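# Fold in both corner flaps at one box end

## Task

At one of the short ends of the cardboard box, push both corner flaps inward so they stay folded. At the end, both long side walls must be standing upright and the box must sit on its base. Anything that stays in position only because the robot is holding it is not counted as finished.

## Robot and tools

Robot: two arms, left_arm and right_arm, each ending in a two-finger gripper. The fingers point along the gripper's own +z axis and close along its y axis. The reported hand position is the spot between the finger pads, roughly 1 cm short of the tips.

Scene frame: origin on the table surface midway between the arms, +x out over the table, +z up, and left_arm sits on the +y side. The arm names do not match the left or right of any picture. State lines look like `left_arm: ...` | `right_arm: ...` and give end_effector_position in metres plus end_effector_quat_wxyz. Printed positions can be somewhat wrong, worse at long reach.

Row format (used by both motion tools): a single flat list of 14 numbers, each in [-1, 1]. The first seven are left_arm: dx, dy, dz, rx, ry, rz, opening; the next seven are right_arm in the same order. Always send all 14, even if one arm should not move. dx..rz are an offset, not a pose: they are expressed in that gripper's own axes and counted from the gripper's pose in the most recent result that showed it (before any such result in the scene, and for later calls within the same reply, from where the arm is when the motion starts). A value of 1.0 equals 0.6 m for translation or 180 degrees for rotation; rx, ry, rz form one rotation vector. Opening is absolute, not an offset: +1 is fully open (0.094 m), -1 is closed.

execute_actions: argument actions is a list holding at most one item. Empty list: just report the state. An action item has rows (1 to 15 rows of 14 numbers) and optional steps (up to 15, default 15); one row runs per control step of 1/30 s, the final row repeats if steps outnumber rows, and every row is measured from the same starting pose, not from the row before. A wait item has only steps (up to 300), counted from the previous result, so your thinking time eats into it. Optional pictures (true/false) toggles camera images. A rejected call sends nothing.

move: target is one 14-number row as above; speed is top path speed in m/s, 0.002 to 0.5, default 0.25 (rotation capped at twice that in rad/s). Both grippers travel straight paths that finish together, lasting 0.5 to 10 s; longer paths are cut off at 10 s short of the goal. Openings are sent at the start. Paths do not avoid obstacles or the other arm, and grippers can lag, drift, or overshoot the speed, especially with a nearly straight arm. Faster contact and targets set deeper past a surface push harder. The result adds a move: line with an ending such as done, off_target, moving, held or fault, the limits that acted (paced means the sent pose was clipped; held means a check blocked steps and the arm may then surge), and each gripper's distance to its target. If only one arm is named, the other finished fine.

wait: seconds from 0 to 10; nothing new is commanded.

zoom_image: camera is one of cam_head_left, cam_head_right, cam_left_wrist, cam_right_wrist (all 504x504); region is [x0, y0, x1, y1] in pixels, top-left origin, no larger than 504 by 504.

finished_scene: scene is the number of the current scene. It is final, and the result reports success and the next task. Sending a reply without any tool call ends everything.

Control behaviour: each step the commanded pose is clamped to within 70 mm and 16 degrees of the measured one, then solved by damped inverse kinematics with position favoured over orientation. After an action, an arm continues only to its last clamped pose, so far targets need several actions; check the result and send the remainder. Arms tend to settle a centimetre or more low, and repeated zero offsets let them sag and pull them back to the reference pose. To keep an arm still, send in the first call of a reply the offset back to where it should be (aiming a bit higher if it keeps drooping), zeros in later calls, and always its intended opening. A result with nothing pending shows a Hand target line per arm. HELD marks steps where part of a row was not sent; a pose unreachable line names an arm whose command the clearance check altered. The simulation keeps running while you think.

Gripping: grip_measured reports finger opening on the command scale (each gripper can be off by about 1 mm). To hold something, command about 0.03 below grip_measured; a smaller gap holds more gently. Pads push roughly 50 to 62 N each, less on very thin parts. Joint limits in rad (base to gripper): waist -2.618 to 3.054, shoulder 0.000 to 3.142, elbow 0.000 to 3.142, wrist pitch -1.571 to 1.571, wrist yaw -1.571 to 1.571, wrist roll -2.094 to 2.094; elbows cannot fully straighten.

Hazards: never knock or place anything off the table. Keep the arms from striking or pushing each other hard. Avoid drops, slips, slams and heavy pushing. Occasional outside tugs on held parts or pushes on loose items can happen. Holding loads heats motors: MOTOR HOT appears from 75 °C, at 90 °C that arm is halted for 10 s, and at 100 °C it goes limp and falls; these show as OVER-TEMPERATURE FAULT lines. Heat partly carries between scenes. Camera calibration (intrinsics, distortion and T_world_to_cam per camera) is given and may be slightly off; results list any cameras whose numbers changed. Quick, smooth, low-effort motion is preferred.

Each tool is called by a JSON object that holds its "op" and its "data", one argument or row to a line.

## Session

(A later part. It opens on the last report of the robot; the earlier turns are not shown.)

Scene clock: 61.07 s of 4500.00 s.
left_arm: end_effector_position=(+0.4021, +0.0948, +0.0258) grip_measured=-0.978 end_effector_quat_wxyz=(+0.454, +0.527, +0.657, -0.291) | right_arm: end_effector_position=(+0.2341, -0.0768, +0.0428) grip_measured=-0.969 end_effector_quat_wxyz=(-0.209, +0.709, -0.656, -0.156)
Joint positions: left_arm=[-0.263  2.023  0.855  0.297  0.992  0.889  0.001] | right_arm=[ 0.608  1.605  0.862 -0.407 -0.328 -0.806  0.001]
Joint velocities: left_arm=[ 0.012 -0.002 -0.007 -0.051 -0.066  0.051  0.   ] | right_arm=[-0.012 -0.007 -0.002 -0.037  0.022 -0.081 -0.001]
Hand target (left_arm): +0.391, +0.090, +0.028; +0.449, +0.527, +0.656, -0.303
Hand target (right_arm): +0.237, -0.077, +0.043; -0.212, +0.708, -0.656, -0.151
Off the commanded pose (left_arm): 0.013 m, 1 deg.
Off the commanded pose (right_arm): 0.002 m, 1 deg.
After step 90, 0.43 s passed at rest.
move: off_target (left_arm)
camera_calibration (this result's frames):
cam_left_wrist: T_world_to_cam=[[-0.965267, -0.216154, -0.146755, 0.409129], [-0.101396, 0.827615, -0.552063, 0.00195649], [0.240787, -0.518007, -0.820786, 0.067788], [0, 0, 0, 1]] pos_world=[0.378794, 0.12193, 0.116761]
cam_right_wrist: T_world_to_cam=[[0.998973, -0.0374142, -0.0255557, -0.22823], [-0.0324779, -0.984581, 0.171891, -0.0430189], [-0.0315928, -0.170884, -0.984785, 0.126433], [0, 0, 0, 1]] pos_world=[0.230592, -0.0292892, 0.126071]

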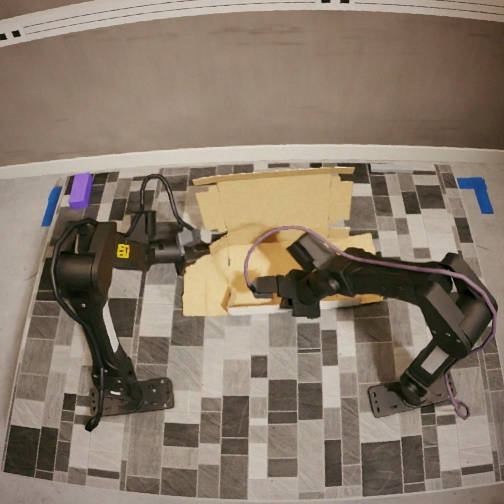

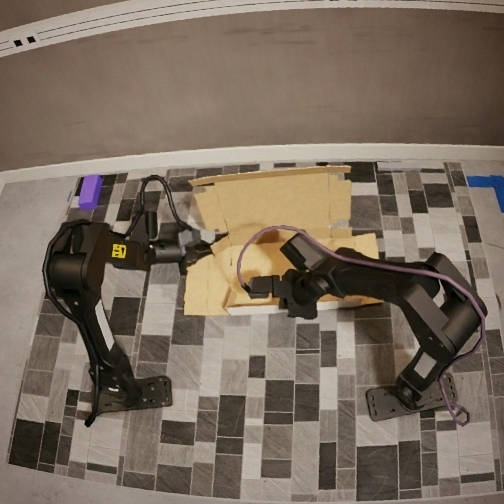

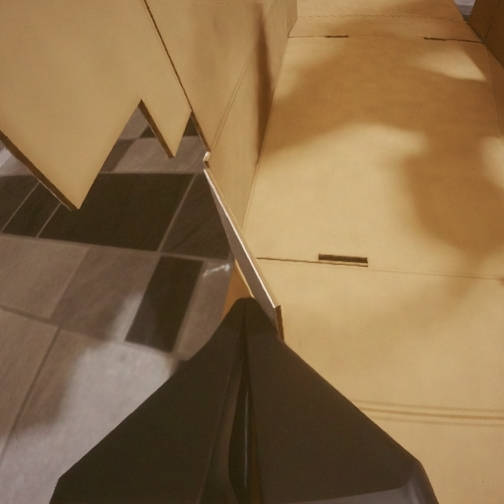

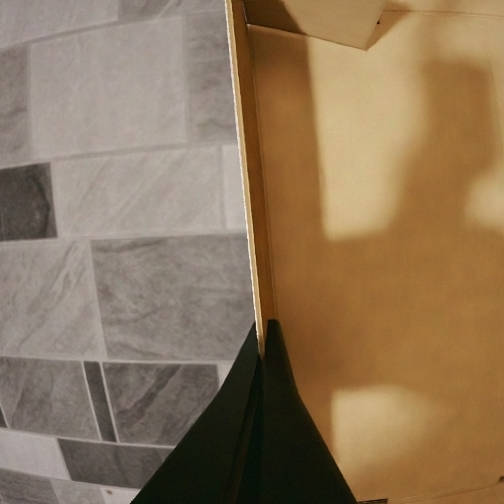

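{"op": "move", "data": {
  "target": [-0.024,-0.062,0.017,0,0,0,-1,0,0,0,0,0,0,-1],
  "speed": 0.05
}}

Scene clock: 64.23 s of 4500.00 s.
left_arm: end_effector_position=(+0.3803, +0.0742, +0.0258) grip_measured=-0.978 end_effector_quat_wxyz=(+0.456, +0.526, +0.661, -0.279) | right_arm: end_effector_position=(+0.2323, -0.0771, +0.0425) grip_measured=-0.969 end_effector_quat_wxyz=(-0.206, +0.709, -0.656, -0.159)
Joint positions: left_arm=[-0.342  1.963  0.731  0.454  0.915  0.786  0.001] | right_arm=[ 0.608  1.605  0.862 -0.413 -0.334 -0.806  0.001]
Joint velocities: left_arm=[ 0.002 -0.007 -0.007  0.022  0.022 -0.051 -0.002] | right_arm=[ 0.017  0.002  0.007  0.081  0.022  0.051 -0.   ]
Hand target (left_arm): +0.370, +0.069, +0.029; +0.453, +0.527, +0.657, -0.291
Hand target (right_arm): +0.234, -0.077, +0.043; -0.209, +0.709, -0.655, -0.156
Off the commanded pose (left_arm): 0.012 m, 1 deg.
Off the commanded pose (right_arm): 0.002 m, 1 deg.
move: off_target (left_arm)
camera_calibration (this result's frames):
cam_left_wrist: T_world_to_cam=[[-0.959734, -0.23011, -0.161123, 0.382927], [-0.10918, 0.834033, -0.540804, 0.0189478], [0.258826, -0.501436, -0.825573, 0.054427], [0, 0, 0, 1]] pos_world=[0.35549, 0.0996041, 0.116879]
cam_right_wrist: T_world_to_cam=[[0.998799, -0.0352766, -0.0339931, -0.225909], [-0.0289082, -0.984605, 0.172388, -0.0441712], [-0.039551, -0.171198, -0.984442, 0.127873], [0, 0, 0, 1]] pos_world=[0.229419, -0.0295688, 0.125819]

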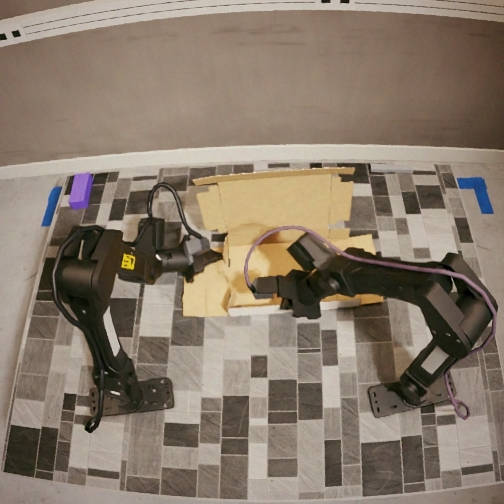

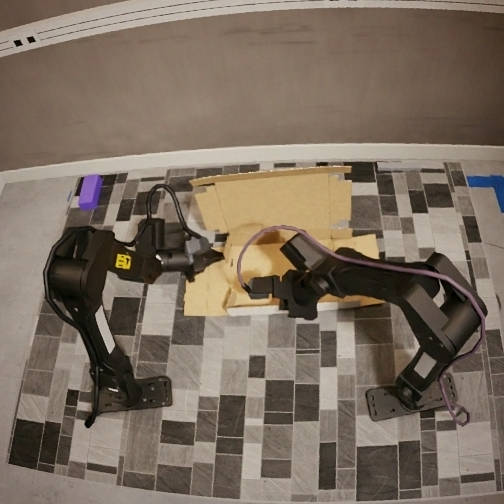

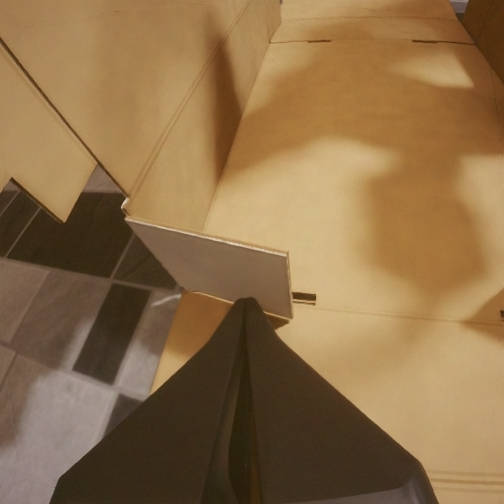

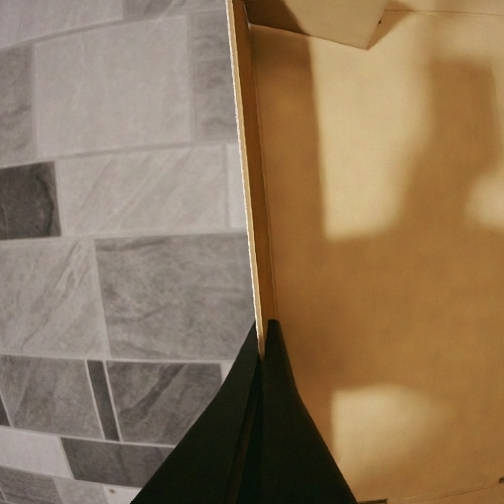

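{"op": "move", "data": {
  "target": [-0.018,-0.008,0.024,0,0,0,-1,0,0,0,0,0,0,-1],
  "speed": 0.04
}}

{"op": "move", "data": {
  "target": [0,0,-0.08,0,0,0,-1,0,0,0,0,0,0,0],
  "speed": 0.1
}}

Scene clock: 67.03 s of 4500.00 s.
left_arm: end_effector_position=(+0.3818, +0.0617, +0.0260) grip_measured=-0.978 end_effector_quat_wxyz=(+0.455, +0.525, +0.666, -0.272) | right_arm: end_effector_position=(+0.2323, -0.0772, +0.0425) grip_measured=-0.969 end_effector_quat_wxyz=(+0.205, -0.707, +0.658, +0.160)
Joint positions: left_arm=[-0.388  1.963  0.731  0.493  0.863  0.735  0.001] | right_arm=[ 0.608  1.605  0.862 -0.413 -0.334 -0.8    0.001]
Joint velocities: left_arm=[-0.012  0.007 -0.002  0.022 -0.037  0.007  0.001] | right_arm=[ 0.007  0.002 -0.012 -0.022 -0.081  0.022  0.   ]
Hand target (left_arm): +0.380, +0.056, +0.028; +0.456, +0.527, +0.661, -0.279
Hand target (right_arm): +0.232, -0.077, +0.042; -0.206, +0.709, -0.656, -0.159
Off the commanded pose (left_arm): 0.007 m, 1 deg.
Off the commanded pose (right_arm): 0.000 m, 0 deg.
move: done
camera_calibration (this result's frames):
cam_left_wrist: T_world_to_cam=[[-0.956267, -0.241145, -0.165538, 0.380993], [-0.119668, 0.838967, -0.530862, 0.0331685], [0.266895, -0.487836, -0.831134, 0.0441064], [0, 0, 0, 1]] pos_world=[0.356528, 0.0855638, 0.117335]
cam_right_wrist: T_world_to_cam=[[0.998501, -0.0402185, -0.0371243, -0.226032], [-0.033239, -0.984449, 0.172498, -0.0432106], [-0.0434846, -0.171006, -0.98431, 0.128748], [0, 0, 0, 1]] pos_world=[0.229856, -0.0296128, 0.12579]

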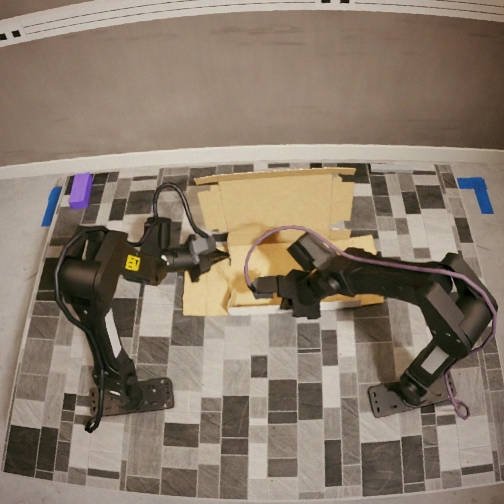

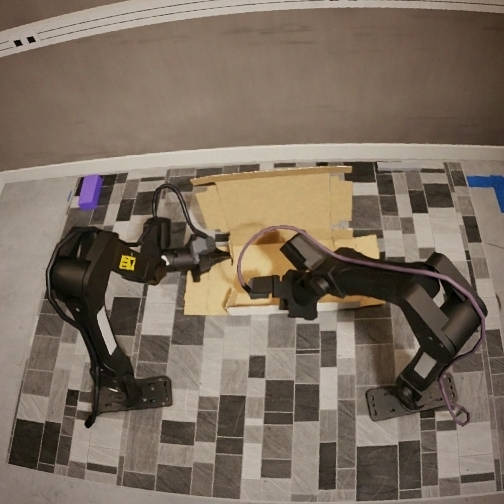

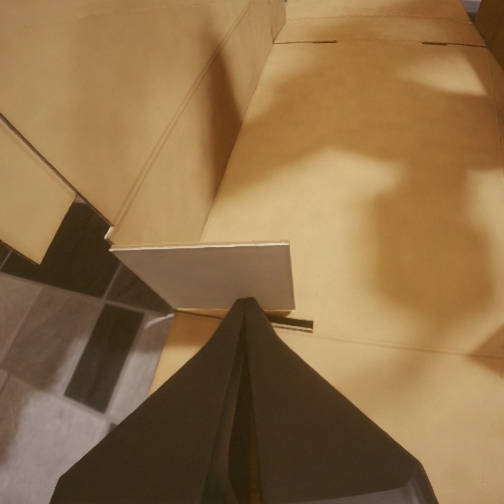

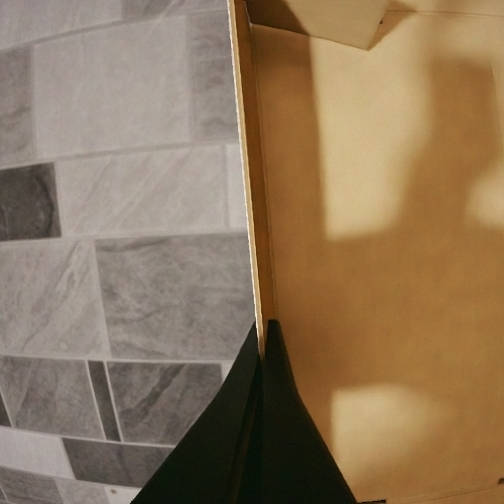

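Scene clock: 68.13 s of 4500.00 s.
left_arm: end_effector_position=(+0.3749, +0.1010, +0.0453) grip_measured=-0.978 end_effector_quat_wxyz=(+0.459, +0.525, +0.667, -0.262) | right_arm: end_effector_position=(+0.2324, -0.0771, +0.0425) grip_measured=-0.002 end_effector_quat_wxyz=(+0.206, -0.707, +0.658, +0.159)
Joint positions: left_arm=[-0.268  1.844  0.707  0.306  0.931  0.869  0.001] | right_arm=[ 0.608  1.605  0.862 -0.413 -0.333 -0.8    0.047]
Joint velocities: left_arm=[-0.002 -0.012 -0.007 -0.051 -0.022  0.007 -0.001] | right_arm=[-0.012  0.002 -0.007 -0.007  0.022 -0.037 -0.   ]
Hand target (left_arm): +0.366, +0.102, +0.048; +0.456, +0.524, +0.666, -0.272
Hand target (right_arm): +0.232, -0.077, +0.042; -0.205, +0.707, -0.658, -0.160
Off the commanded pose (left_arm): 0.009 m, 1 deg.
Off the commanded pose (right_arm): 0.000 m, 0 deg.
move: done
camera_calibration (this result's frames):
cam_left_wrist: T_world_to_cam=[[-0.950742, -0.251594, -0.181078, 0.386728], [-0.122921, 0.842262, -0.524867, 0.0101569], [0.284568, -0.476755, -0.8317, 0.0735089], [0, 0, 0, 1]] pos_world=[0.348009, 0.123789, 0.136496]
cam_right_wrist: T_world_to_cam=[[0.998524, -0.0403617, -0.0363467, -0.226247], [-0.0335266, -0.984492, 0.172194, -0.0430623], [-0.0427331, -0.170721, -0.984392, 0.128671], [0, 0, 0, 1]] pos_world=[0.229968, -0.0295593, 0.125855]

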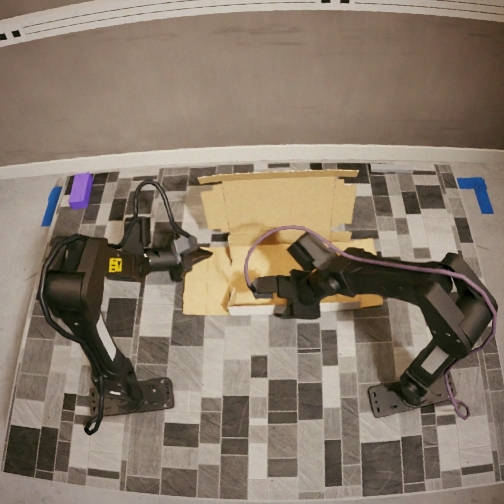

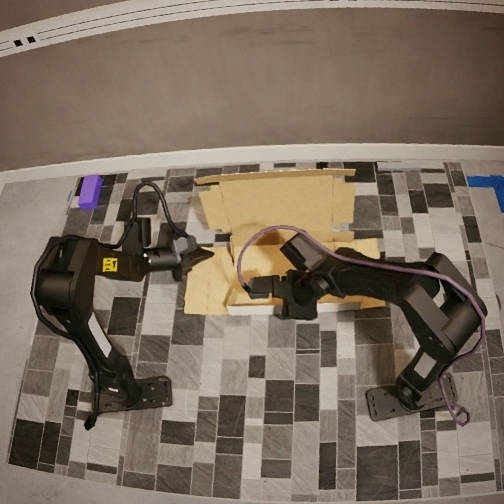

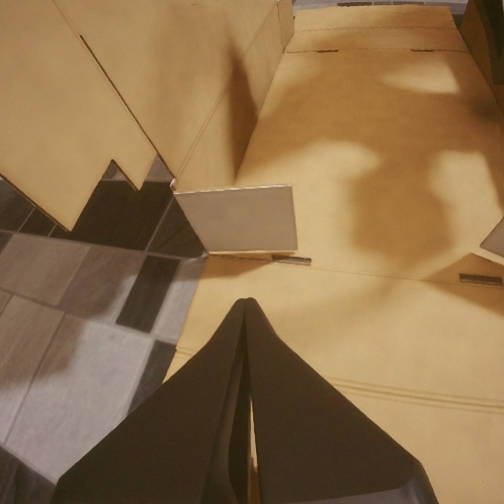

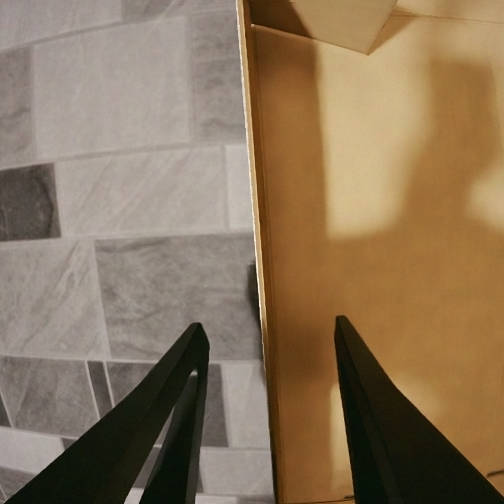

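{"op": "move", "data": {
  "target": [0.062,0,0.028,0,0,0,-1,-0.154,0,0.089,0,0,0,0.5],
  "speed": 0.08
}}

Scene clock: 72.90 s of 4500.00 s.
left_arm: end_effector_position=(+0.3831, +0.1002, +0.0180) grip_measured=-0.978 end_effector_quat_wxyz=(+0.473, +0.530, +0.654, -0.261) | right_arm: end_effector_position=(+0.2275, +0.0242, +0.0412) grip_measured=+0.498 end_effector_quat_wxyz=(-0.208, +0.710, -0.654, -0.159)
Joint positions: left_arm=[-0.263  1.986  0.707  0.478  0.952  0.877  0.001] | right_arm=[ 0.824  1.864  1.155 -0.386 -0.241 -0.606  0.07 ]
Joint velocities: left_arm=[-0.002  0.002  0.017  0.022 -0.007 -0.095  0.001] | right_arm=[-0.022  0.007 -0.002 -0.022  0.051 -0.037  0.   ]
Hand target (left_arm): +0.380, +0.105, +0.005; +0.459, +0.525, +0.667, -0.262
Hand target (right_arm): +0.229, +0.029, +0.043; -0.206, +0.707, -0.657, -0.158
Off the commanded pose (left_arm): 0.014 m, 2 deg.
Off the commanded pose (right_arm): 0.005 m, 1 deg.
After step 90, 0.13 s passed at rest.
move: off_target (left_arm)
camera_calibration (this result's frames):
cam_left_wrist: T_world_to_cam=[[-0.946935, -0.242847, -0.21057, 0.387611], [-0.0941075, 0.835873, -0.540795, -0.012594], [0.30734, -0.492282, -0.814371, 0.04059], [0, 0, 0, 1]] pos_world=[0.353383, 0.124639, 0.107864]
cam_right_wrist: T_world_to_cam=[[0.999021, -0.0315954, -0.0309721, -0.217869], [-0.0259029, -0.985189, 0.169504, 0.0550973], [-0.035869, -0.168536, -0.985043, 0.142837], [0, 0, 0, 1]] pos_world=[0.224206, 0.0714709, 0.124614]

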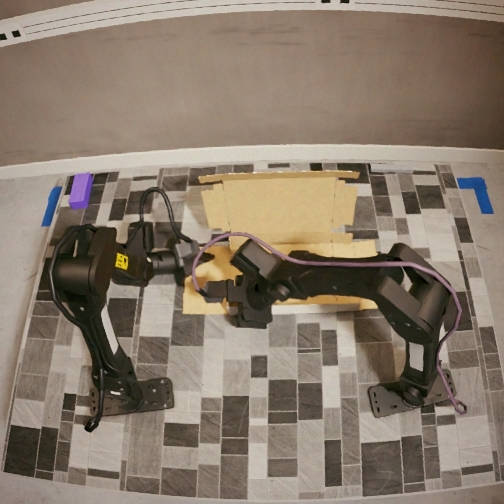

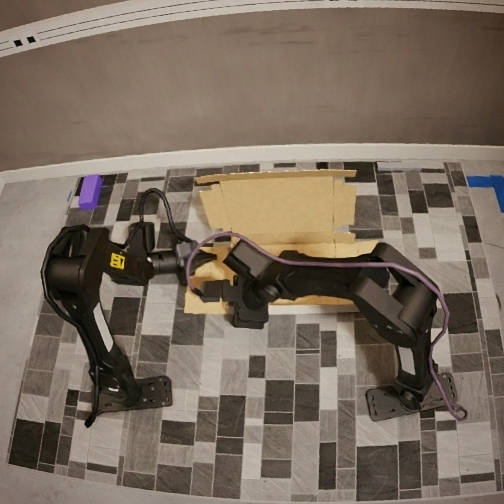

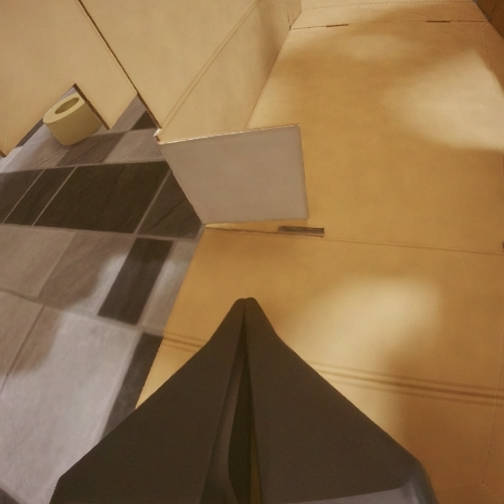

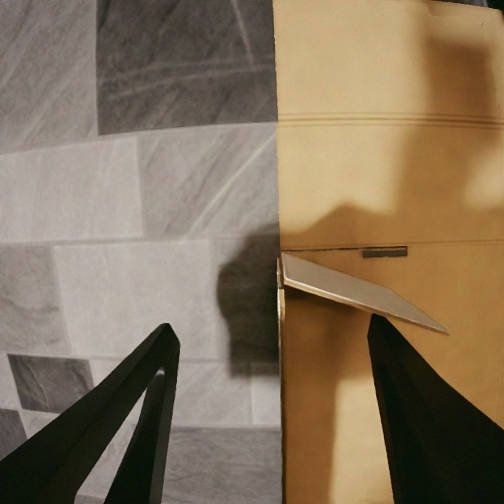

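{"op": "move", "data": {
  "target": [0.03,0,0.008,0,0,0,-1,0,0,0,0,0,0,0.5],
  "speed": 0.05
}}

{"op": "move", "data": {
  "target": [0.012,0,0.003,0,0,0,-1,-0.016,0,0.009,0,0,0,0.5],
  "speed": 0.02
}}

Scene clock: 75.27 s of 4500.00 s.
left_arm: end_effector_position=(+0.3860, +0.0990, +0.0185) grip_measured=-0.978 end_effector_quat_wxyz=(+0.491, +0.535, +0.635, -0.263) | right_arm: end_effector_position=(+0.2279, +0.0241, +0.0412) grip_measured=+0.498 end_effector_quat_wxyz=(-0.208, +0.709, -0.655, -0.159)
Joint positions: left_arm=[-0.256  2.021  0.707  0.556  0.988  0.879  0.001] | right_arm=[ 0.824  1.864  1.155 -0.386 -0.24  -0.604  0.07 ]
Joint velocities: left_arm=[ 0.017 -0.002 -0.007  0.081 -0.066 -0.066 -0.001] | right_arm=[-0.002  0.022  0.012 -0.139 -0.022  0.081 -0.   ]
Hand target (left_arm): +0.384, +0.105, +0.000; +0.473, +0.530, +0.654, -0.261
Hand target (right_arm): +0.228, +0.024, +0.041; -0.207, +0.710, -0.654, -0.159
Off the commanded pose (left_arm): 0.019 m, 3 deg.
Off the commanded pose (right_arm): 0.000 m, 0 deg.
move: off_target (left_arm)
camera_calibration (this result's frames):
cam_left_wrist: T_world_to_cam=[[-0.941934, -0.230253, -0.244427, 0.387661], [-0.0538985, 0.822127, -0.566747, -0.0246255], [0.331445, -0.520664, -0.786799, 0.032506], [0, 0, 0, 1]] pos_world=[0.35305, 0.12643, 0.106374]
cam_right_wrist: T_world_to_cam=[[0.99893, -0.0347768, -0.0304745, -0.218179], [-0.0291184, -0.985072, 0.169661, 0.055816], [-0.0359199, -0.168592, -0.985031, 0.142875], [0, 0, 0, 1]] pos_world=[0.224702, 0.0714828, 0.124617]

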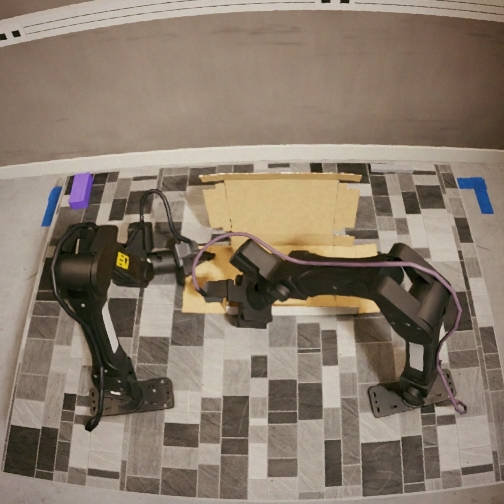

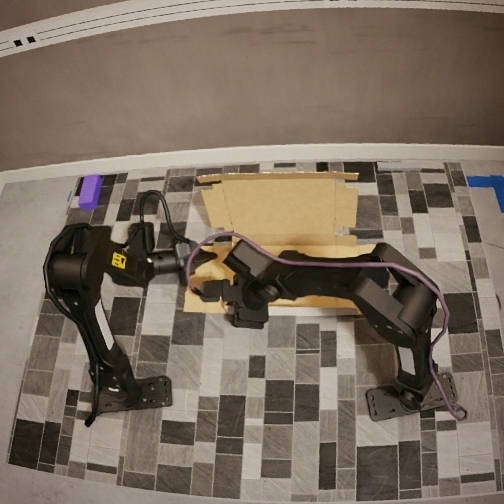

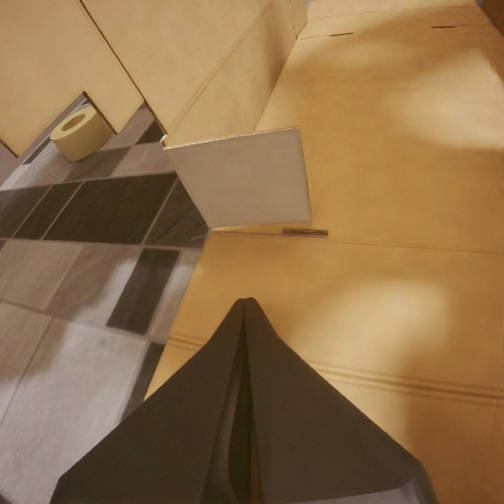

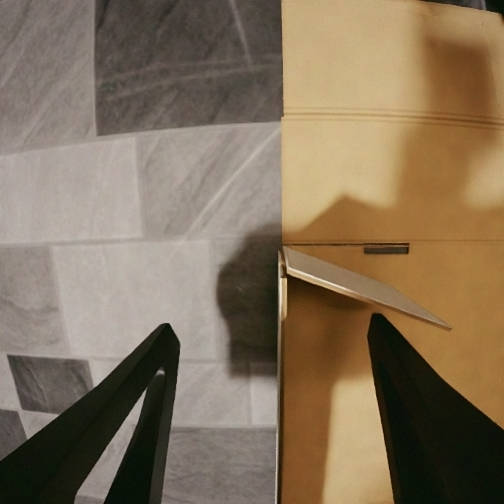

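Scene clock: 76.10 s of 4500.00 s.
left_arm: end_effector_position=(+0.3885, +0.0986, +0.0216) grip_measured=-0.978 end_effector_quat_wxyz=(+0.499, +0.538, +0.628, -0.258) | right_arm: end_effector_position=(+0.2239, +0.0249, +0.0345) grip_measured=+0.498 end_effector_quat_wxyz=(-0.200, +0.711, -0.656, -0.158)
Joint positions: left_arm=[-0.256  2.021  0.707  0.579  0.99   0.879  0.001] | right_arm=[ 0.834  1.88   1.155 -0.385 -0.237 -0.598  0.07 ]
Joint velocities: left_arm=[-0.012  0.007 -0.027  0.007 -0.007  0.022 -0.   ] | right_arm=[ 0.002  0.002 -0.007  0.007  0.037  0.007 -0.   ]
Hand target (left_arm): +0.387, +0.101, +0.011; +0.491, +0.535, +0.635, -0.263
Hand target (right_arm): +0.227, +0.035, +0.042; -0.208, +0.709, -0.655, -0.159
Off the commanded pose (left_arm): 0.011 m, 1 deg.
Off the commanded pose (right_arm): 0.013 m, 1 deg.
move: off_target (left_arm, right_arm)
camera_calibration (this result's frames):
cam_left_wrist: T_world_to_cam=[[-0.936256, -0.229671, -0.265849, 0.388879], [-0.0393824, 0.820562, -0.570199, -0.0278503], [0.349103, -0.523383, -0.777301, 0.0271475], [0, 0, 0, 1]] pos_world=[0.353516, 0.126375, 0.108605]
cam_right_wrist: T_world_to_cam=[[0.99875, -0.0313703, -0.0389065, -0.214101], [-0.0236954, -0.982636, 0.184026, 0.055779], [-0.0440039, -0.182874, -0.982151, 0.13834], [0, 0, 0, 1]] pos_world=[0.221243, 0.0733928, 0.117276]

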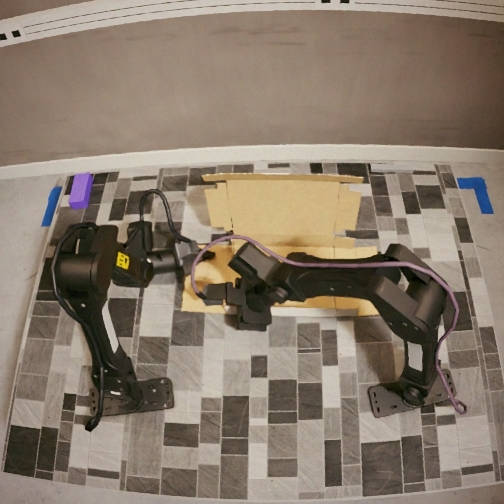

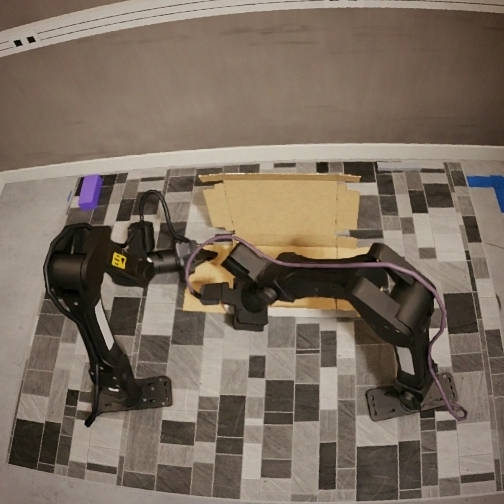

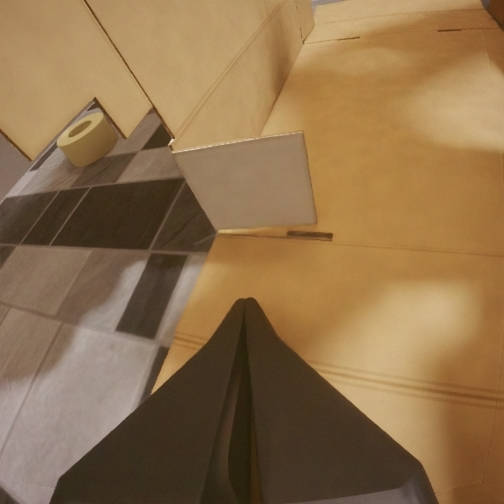

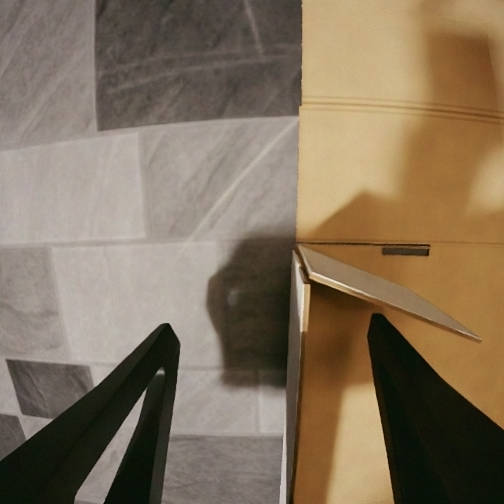

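{"op": "move", "data": {
  "target": [0.012,0,0,0,0,0,-1,-0.033,-0.017,0.003,0,0,0,0.5],
  "speed": 0.03
}}

Scene clock: 78.40 s of 4500.00 s.
left_arm: end_effector_position=(+0.3901, +0.0985, +0.0234) grip_measured=-0.978 end_effector_quat_wxyz=(+0.505, +0.541, +0.623, -0.253) | right_arm: end_effector_position=(+0.2330, +0.0387, +0.0424) grip_measured=+0.498 end_effector_quat_wxyz=(-0.204, +0.710, -0.655, -0.158)
Joint positions: left_arm=[-0.256  2.021  0.707  0.593  0.99   0.884  0.001] | right_arm=[ 0.834  1.918  1.238 -0.421 -0.236 -0.598  0.07 ]
Joint velocities: left_arm=[ 0.002  0.002 -0.002  0.007 -0.007 -0.022  0.   ] | right_arm=[-0.007 -0.002 -0.002 -0.066 -0.007 -0.007  0.001]
Hand target (left_arm): +0.389, +0.102, +0.015; +0.500, +0.538, +0.628, -0.258
Hand target (right_arm): +0.233, +0.043, +0.044; -0.200, +0.711, -0.656, -0.157
Off the commanded pose (left_arm): 0.009 m, 1 deg.
Off the commanded pose (right_arm): 0.005 m, 1 deg.
move: done
camera_calibration (this result's frames):
cam_left_wrist: T_world_to_cam=[[-0.931801, -0.227916, -0.282492, 0.38923], [-0.0279474, 0.821018, -0.570218, -0.0312292], [0.361893, -0.523435, -0.771394, 0.0227737], [0, 0, 0, 1]] pos_world=[0.35357, 0.126272, 0.109714]
cam_right_wrist: T_world_to_cam=[[0.998906, -0.0321064, -0.0339856, -0.222626], [-0.0256146, -0.983937, 0.176668, 0.0689038], [-0.0391119, -0.175604, -0.983684, 0.147688], [0, 0, 0, 1]] pos_world=[0.229924, 0.0865838, 0.125539]

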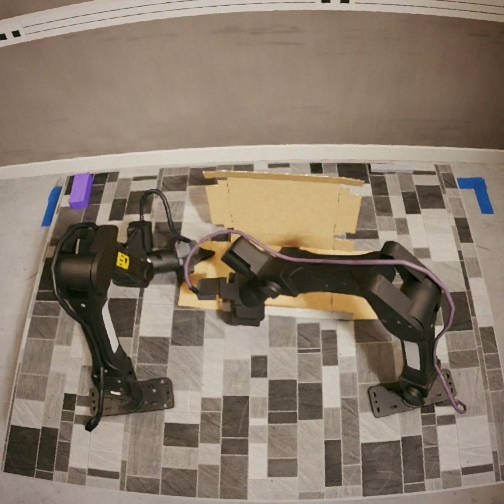

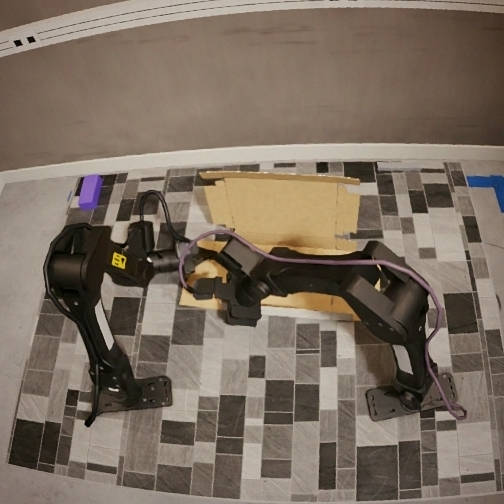

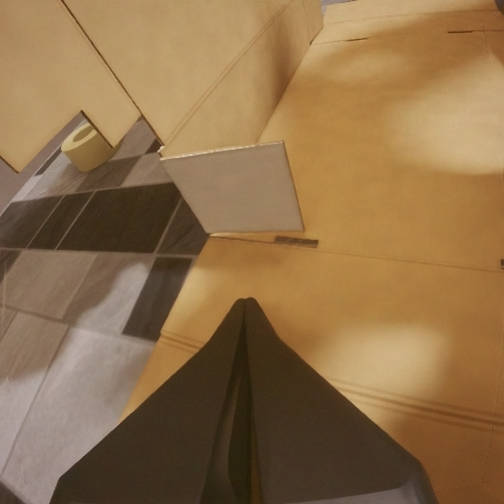

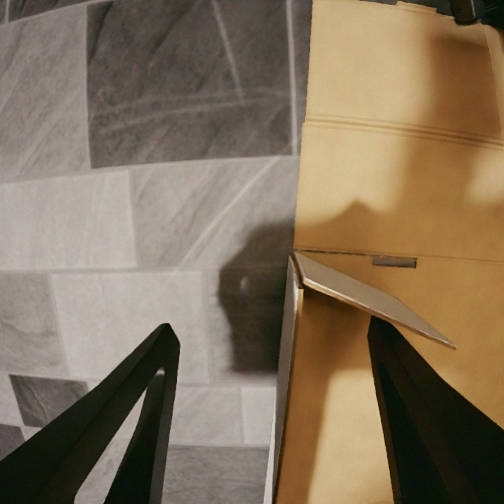

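{"op": "move", "data": {
  "target": [-0.1,0,-0.04,0,0,0,-1,0.217,0,-0.125,0,0,0,0.5],
  "speed": 0.12
}}

{"op": "move", "data": {
  "target": [-0.035,-0.114,-0.048,0,0.2,-0.08,-1,0,0,0,0,0,0,-1],
  "speed": 0.15
}}

Scene clock: 83.90 s of 4500.00 s.
left_arm: end_effector_position=(+0.3817, +0.0954, +0.0866) grip_measured=-0.978 end_effector_quat_wxyz=(+0.513, +0.543, +0.618, -0.246) | right_arm: end_effector_position=(+0.2495, -0.1032, +0.0460) grip_measured=+0.498 end_effector_quat_wxyz=(+0.218, -0.707, +0.656, +0.152)
Joint positions: left_arm=[-0.27   1.763  0.707  0.373  0.977  0.867  0.001] | right_arm=[ 0.503  1.569  0.838 -0.434 -0.362 -0.903  0.07 ]
Joint velocities: left_arm=[ 0.012 -0.002  0.002 -0.051 -0.066  0.007 -0.001] | right_arm=[-0.007  0.007 -0.007 -0.022 -0.125 -0.037  0.   ]
Hand target (left_arm): +0.375, +0.093, +0.086; +0.505, +0.541, +0.623, -0.253
Hand target (right_arm): +0.239, -0.110, +0.041; -0.205, +0.709, -0.655, -0.161
Off the commanded pose (left_arm): 0.006 m, 1 deg.
Off the commanded pose (right_arm): 0.011 m, 2 deg.
After step 90, 0.77 s passed at rest.
move: off_target (right_arm)
camera_calibration (this result's frames):
cam_left_wrist: T_world_to_cam=[[-0.923986, -0.230808, -0.304922, 0.397843], [-0.016546, 0.820717, -0.571095, 0.0029415], [0.382068, -0.522639, -0.76215, 0.0644004], [0, 0, 0, 1]] pos_world=[0.343045, 0.123069, 0.172074]
cam_right_wrist: T_world_to_cam=[[0.998956, -0.0447307, -0.0092277, -0.246029], [-0.0426274, -0.985663, 0.163253, -0.0662256], [-0.0163978, -0.162689, -0.986541, 0.122771], [0, 0, 0, 1]] pos_world=[0.244962, -0.0563078, 0.129659]

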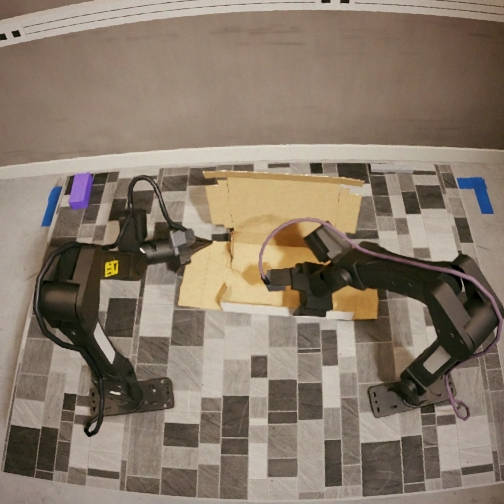

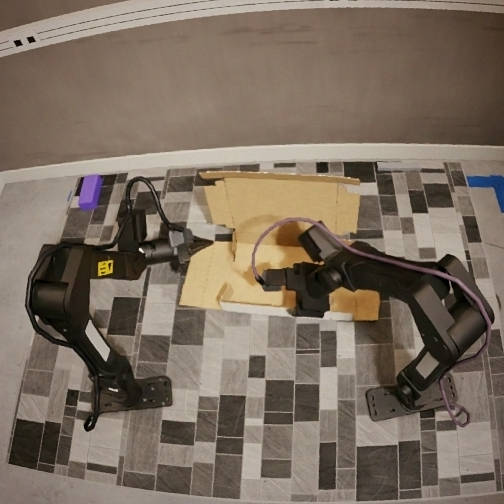

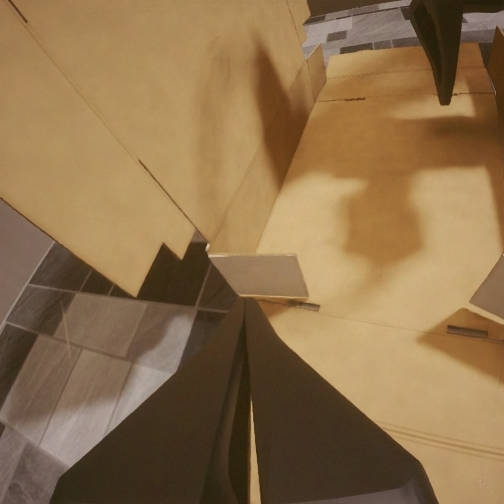

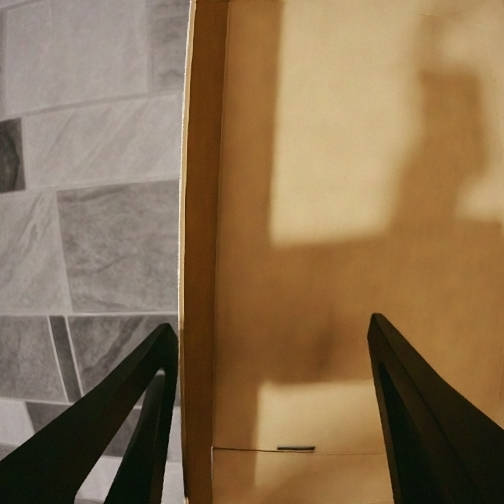

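Scene clock: 86.77 s of 4500.00 s.
left_arm: end_effector_position=(+0.2997, +0.0939, +0.0822) grip_measured=-0.978 end_effector_quat_wxyz=(+0.250, +0.508, +0.814, -0.130) | right_arm: end_effector_position=(+0.2499, -0.1029, +0.0462) grip_measured=-0.969 end_effector_quat_wxyz=(+0.219, -0.706, +0.656, +0.152)
Joint positions: left_arm=[-0.583  1.419  0.835 -0.512  0.33   0.642  0.001] | right_arm=[ 0.504  1.569  0.838 -0.431 -0.362 -0.902  0.001]
Joint velocities: left_arm=[ 0.007 -0.012 -0.012  0.007  0.022 -0.007 -0.001] | right_arm=[-0.012 -0.022 -0.027 -0.037 -0.051 -0.051 -0.002]
Hand target (left_arm): +0.304, +0.090, +0.098; +0.265, +0.507, +0.810, -0.126
Hand target (right_arm): +0.249, -0.103, +0.046; -0.218, +0.707, -0.656, -0.152
Off the commanded pose (left_arm): 0.018 m, 2 deg.
Off the commanded pose (right_arm): 0.001 m, 0 deg.
move: off_target (left_arm)
camera_calibration (this result's frames):
cam_left_wrist: T_world_to_cam=[[-0.923703, -0.379209, -0.0545209, 0.313614], [-0.378176, 0.925293, -0.0285548, 0.0541638], [0.061276, -0.00575767, -0.998104, 0.158531], [0, 0, 0, 1]] pos_world=[0.300455, 0.0697204, 0.176876]
cam_right_wrist: T_world_to_cam=[[0.998913, -0.0459521, -0.00781621, -0.24658], [-0.044078, -0.985768, 0.162228, -0.0655366], [-0.0151597, -0.161707, -0.986722, 0.122795], [0, 0, 0, 1]] pos_world=[0.245285, -0.056078, 0.129869]

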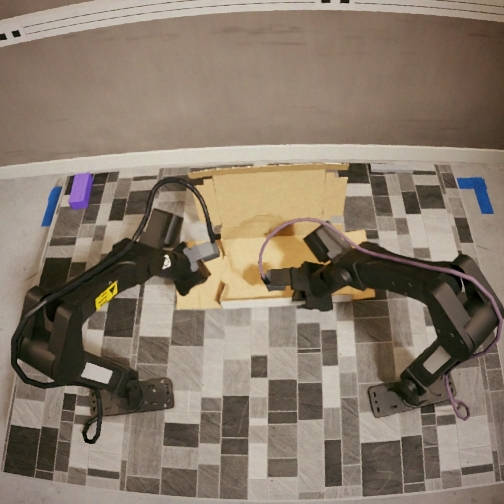

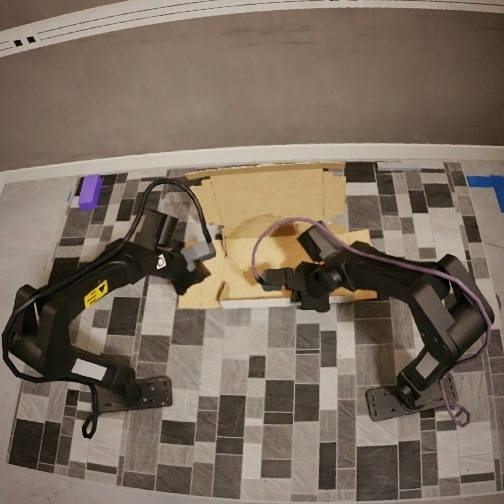

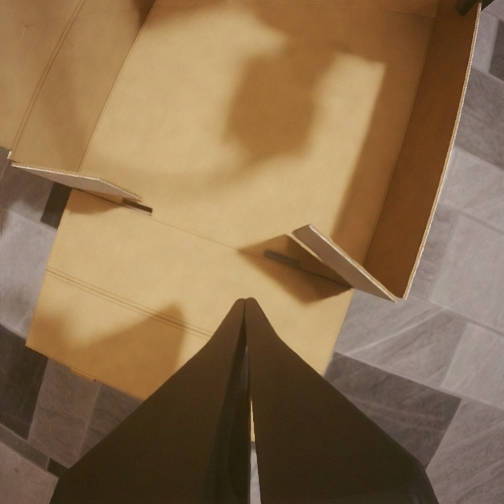

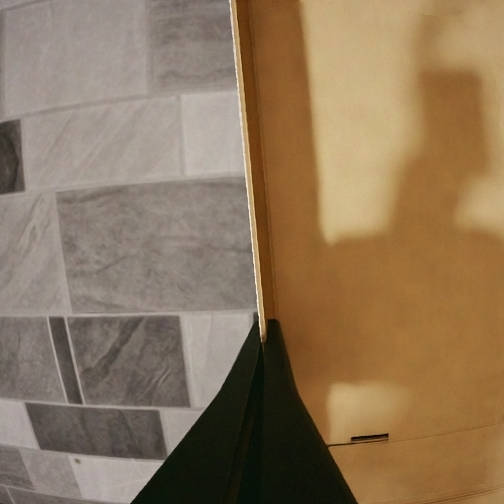

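{"op": "move", "data": {
  "target": [-0.073,-0.075,0.027,0,0,0,-1,0,0,0,0,0,0,-1],
  "speed": 0.1
}}

Scene clock: 91.70 s of 4500.00 s.
left_arm: end_effector_position=(+0.2684, +0.0411, +0.0816) grip_measured=-0.978 end_effector_quat_wxyz=(+0.239, +0.512, +0.815, -0.131) | right_arm: end_effector_position=(+0.2499, -0.1029, +0.0462) grip_measured=-0.969 end_effector_quat_wxyz=(+0.219, -0.706, +0.656, +0.152)
Joint positions: left_arm=[-0.826  1.419  0.835 -0.475  0.218  0.428  0.001] | right_arm=[ 0.504  1.569  0.838 -0.431 -0.362 -0.902  0.001]
Joint velocities: left_arm=[ 0.007  0.007  0.002 -0.11   0.022 -0.007 -0.002] | right_arm=[-0.007  0.002  0.002 -0.007 -0.022 -0.007 -0.   ]
Hand target (left_arm): +0.278, +0.033, +0.089; +0.249, +0.508, +0.814, -0.130
Hand target (right_arm): +0.250, -0.103, +0.046; -0.219, +0.706, -0.656, -0.152
Off the commanded pose (left_arm): 0.016 m, 1 deg.
Off the commanded pose (right_arm): 0.000 m, 0 deg.
After step 90, 0.80 s passed at rest.
move: off_target (left_arm)
camera_calibration (this result's frames):
cam_left_wrist: T_world_to_cam=[[-0.927682, -0.371047, -0.0415976, 0.264396], [-0.370907, 0.928601, -0.0113188, 0.0877526], [0.0428274, 0.00492864, -0.99907, 0.164156], [0, 0, 0, 1]] pos_world=[0.270793, 0.0158071, 0.175995]
cam_right_wrist: T_world_to_cam=[[0.998913, -0.0459521, -0.00781621, -0.24658], [-0.044078, -0.985768, 0.162228, -0.0655366], [-0.0151597, -0.161707, -0.986722, 0.122795], [0, 0, 0, 1]] pos_world=[0.245285, -0.056078, 0.129869]

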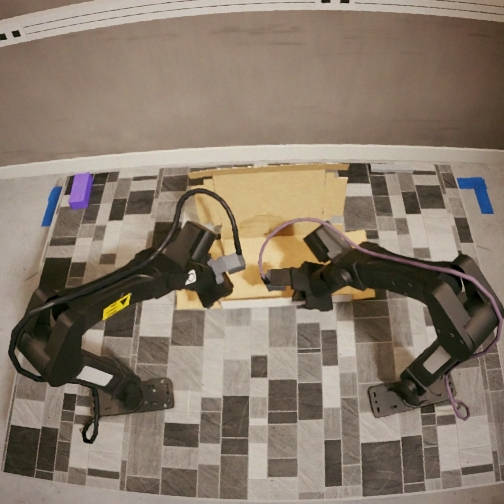

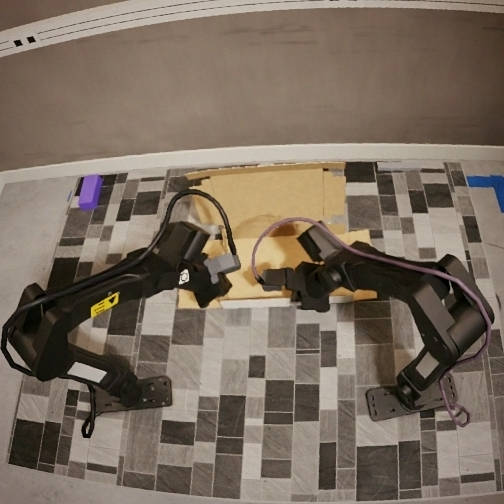

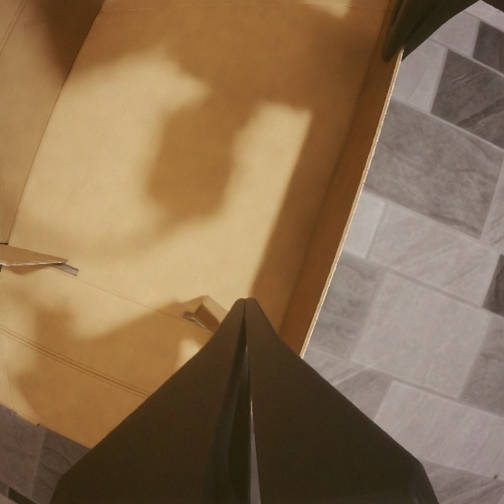

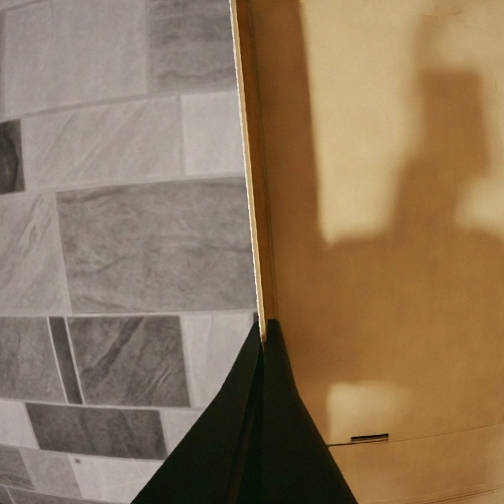

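{"op": "move", "data": {
  "target": [-0.003,0.013,0.066,0,0,0,-1,0,0,0,0,0,0,-1],
  "speed": 0.05
}}

Scene clock: 94.60 s of 4500.00 s.
left_arm: end_effector_position=(+0.2885, +0.0259, +0.0551) grip_measured=-0.978 end_effector_quat_wxyz=(+0.246, +0.511, +0.813, -0.131) | right_arm: end_effector_position=(+0.2500, -0.1028, +0.0463) grip_measured=-0.969 end_effector_quat_wxyz=(+0.219, -0.706, +0.656, +0.152)
Joint positions: left_arm=[-0.827  1.554  0.835 -0.325  0.216  0.425  0.001] | right_arm=[ 0.504  1.569  0.838 -0.431 -0.362 -0.9    0.001]
Joint velocities: left_arm=[ 0.012  0.012 -0.007  0.022 -0.022 -0.022  0.   ] | right_arm=[-0.002 -0.017  0.002  0.037  0.007 -0.022 -0.   ]
Hand target (left_arm): +0.287, +0.025, +0.049; +0.239, +0.511, +0.815, -0.131
Hand target (right_arm): +0.250, -0.103, +0.046; -0.219, +0.706, -0.656, -0.152
Off the commanded pose (left_arm): 0.007 m, 1 deg.
Off the commanded pose (right_arm): 0.000 m, 0 deg.
move: done
camera_calibration (this result's frames):
cam_left_wrist: T_world_to_cam=[[-0.9267, -0.372526, -0.0495226, 0.27647], [-0.371785, 0.928015, -0.0237657, 0.109945], [0.054811, -0.0036119, -0.99849, 0.133639], [0, 0, 0, 1]] pos_world=[0.289755, 0.00144442, 0.149741]
cam_right_wrist: T_world_to_cam=[[0.998851, -0.0472556, -0.00801909, -0.246814], [-0.0453405, -0.985804, 0.16166, -0.0651029], [-0.0155446, -0.161111, -0.986814, 0.123046], [0, 0, 0, 1]] pos_world=[0.245491, -0.0560181, 0.129969]

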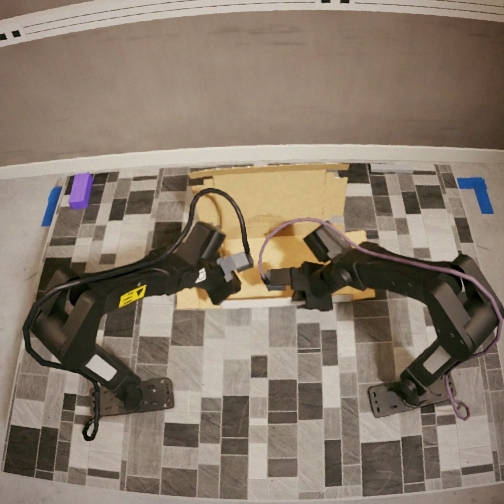

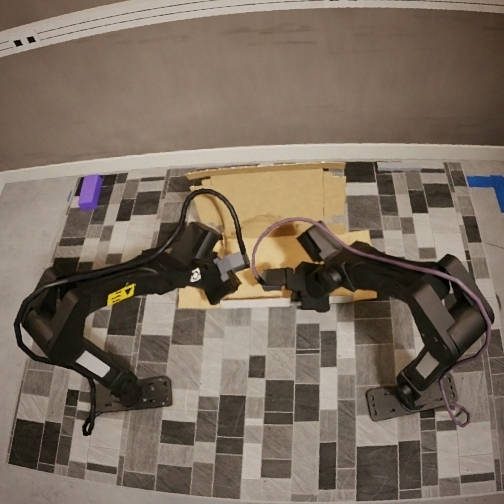

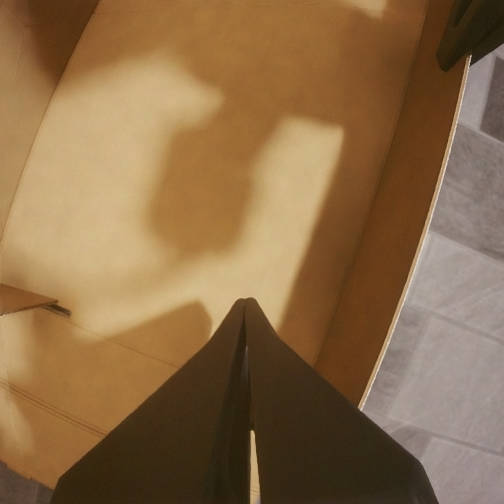

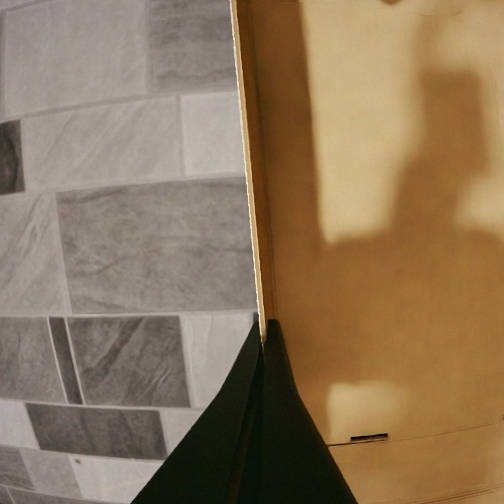

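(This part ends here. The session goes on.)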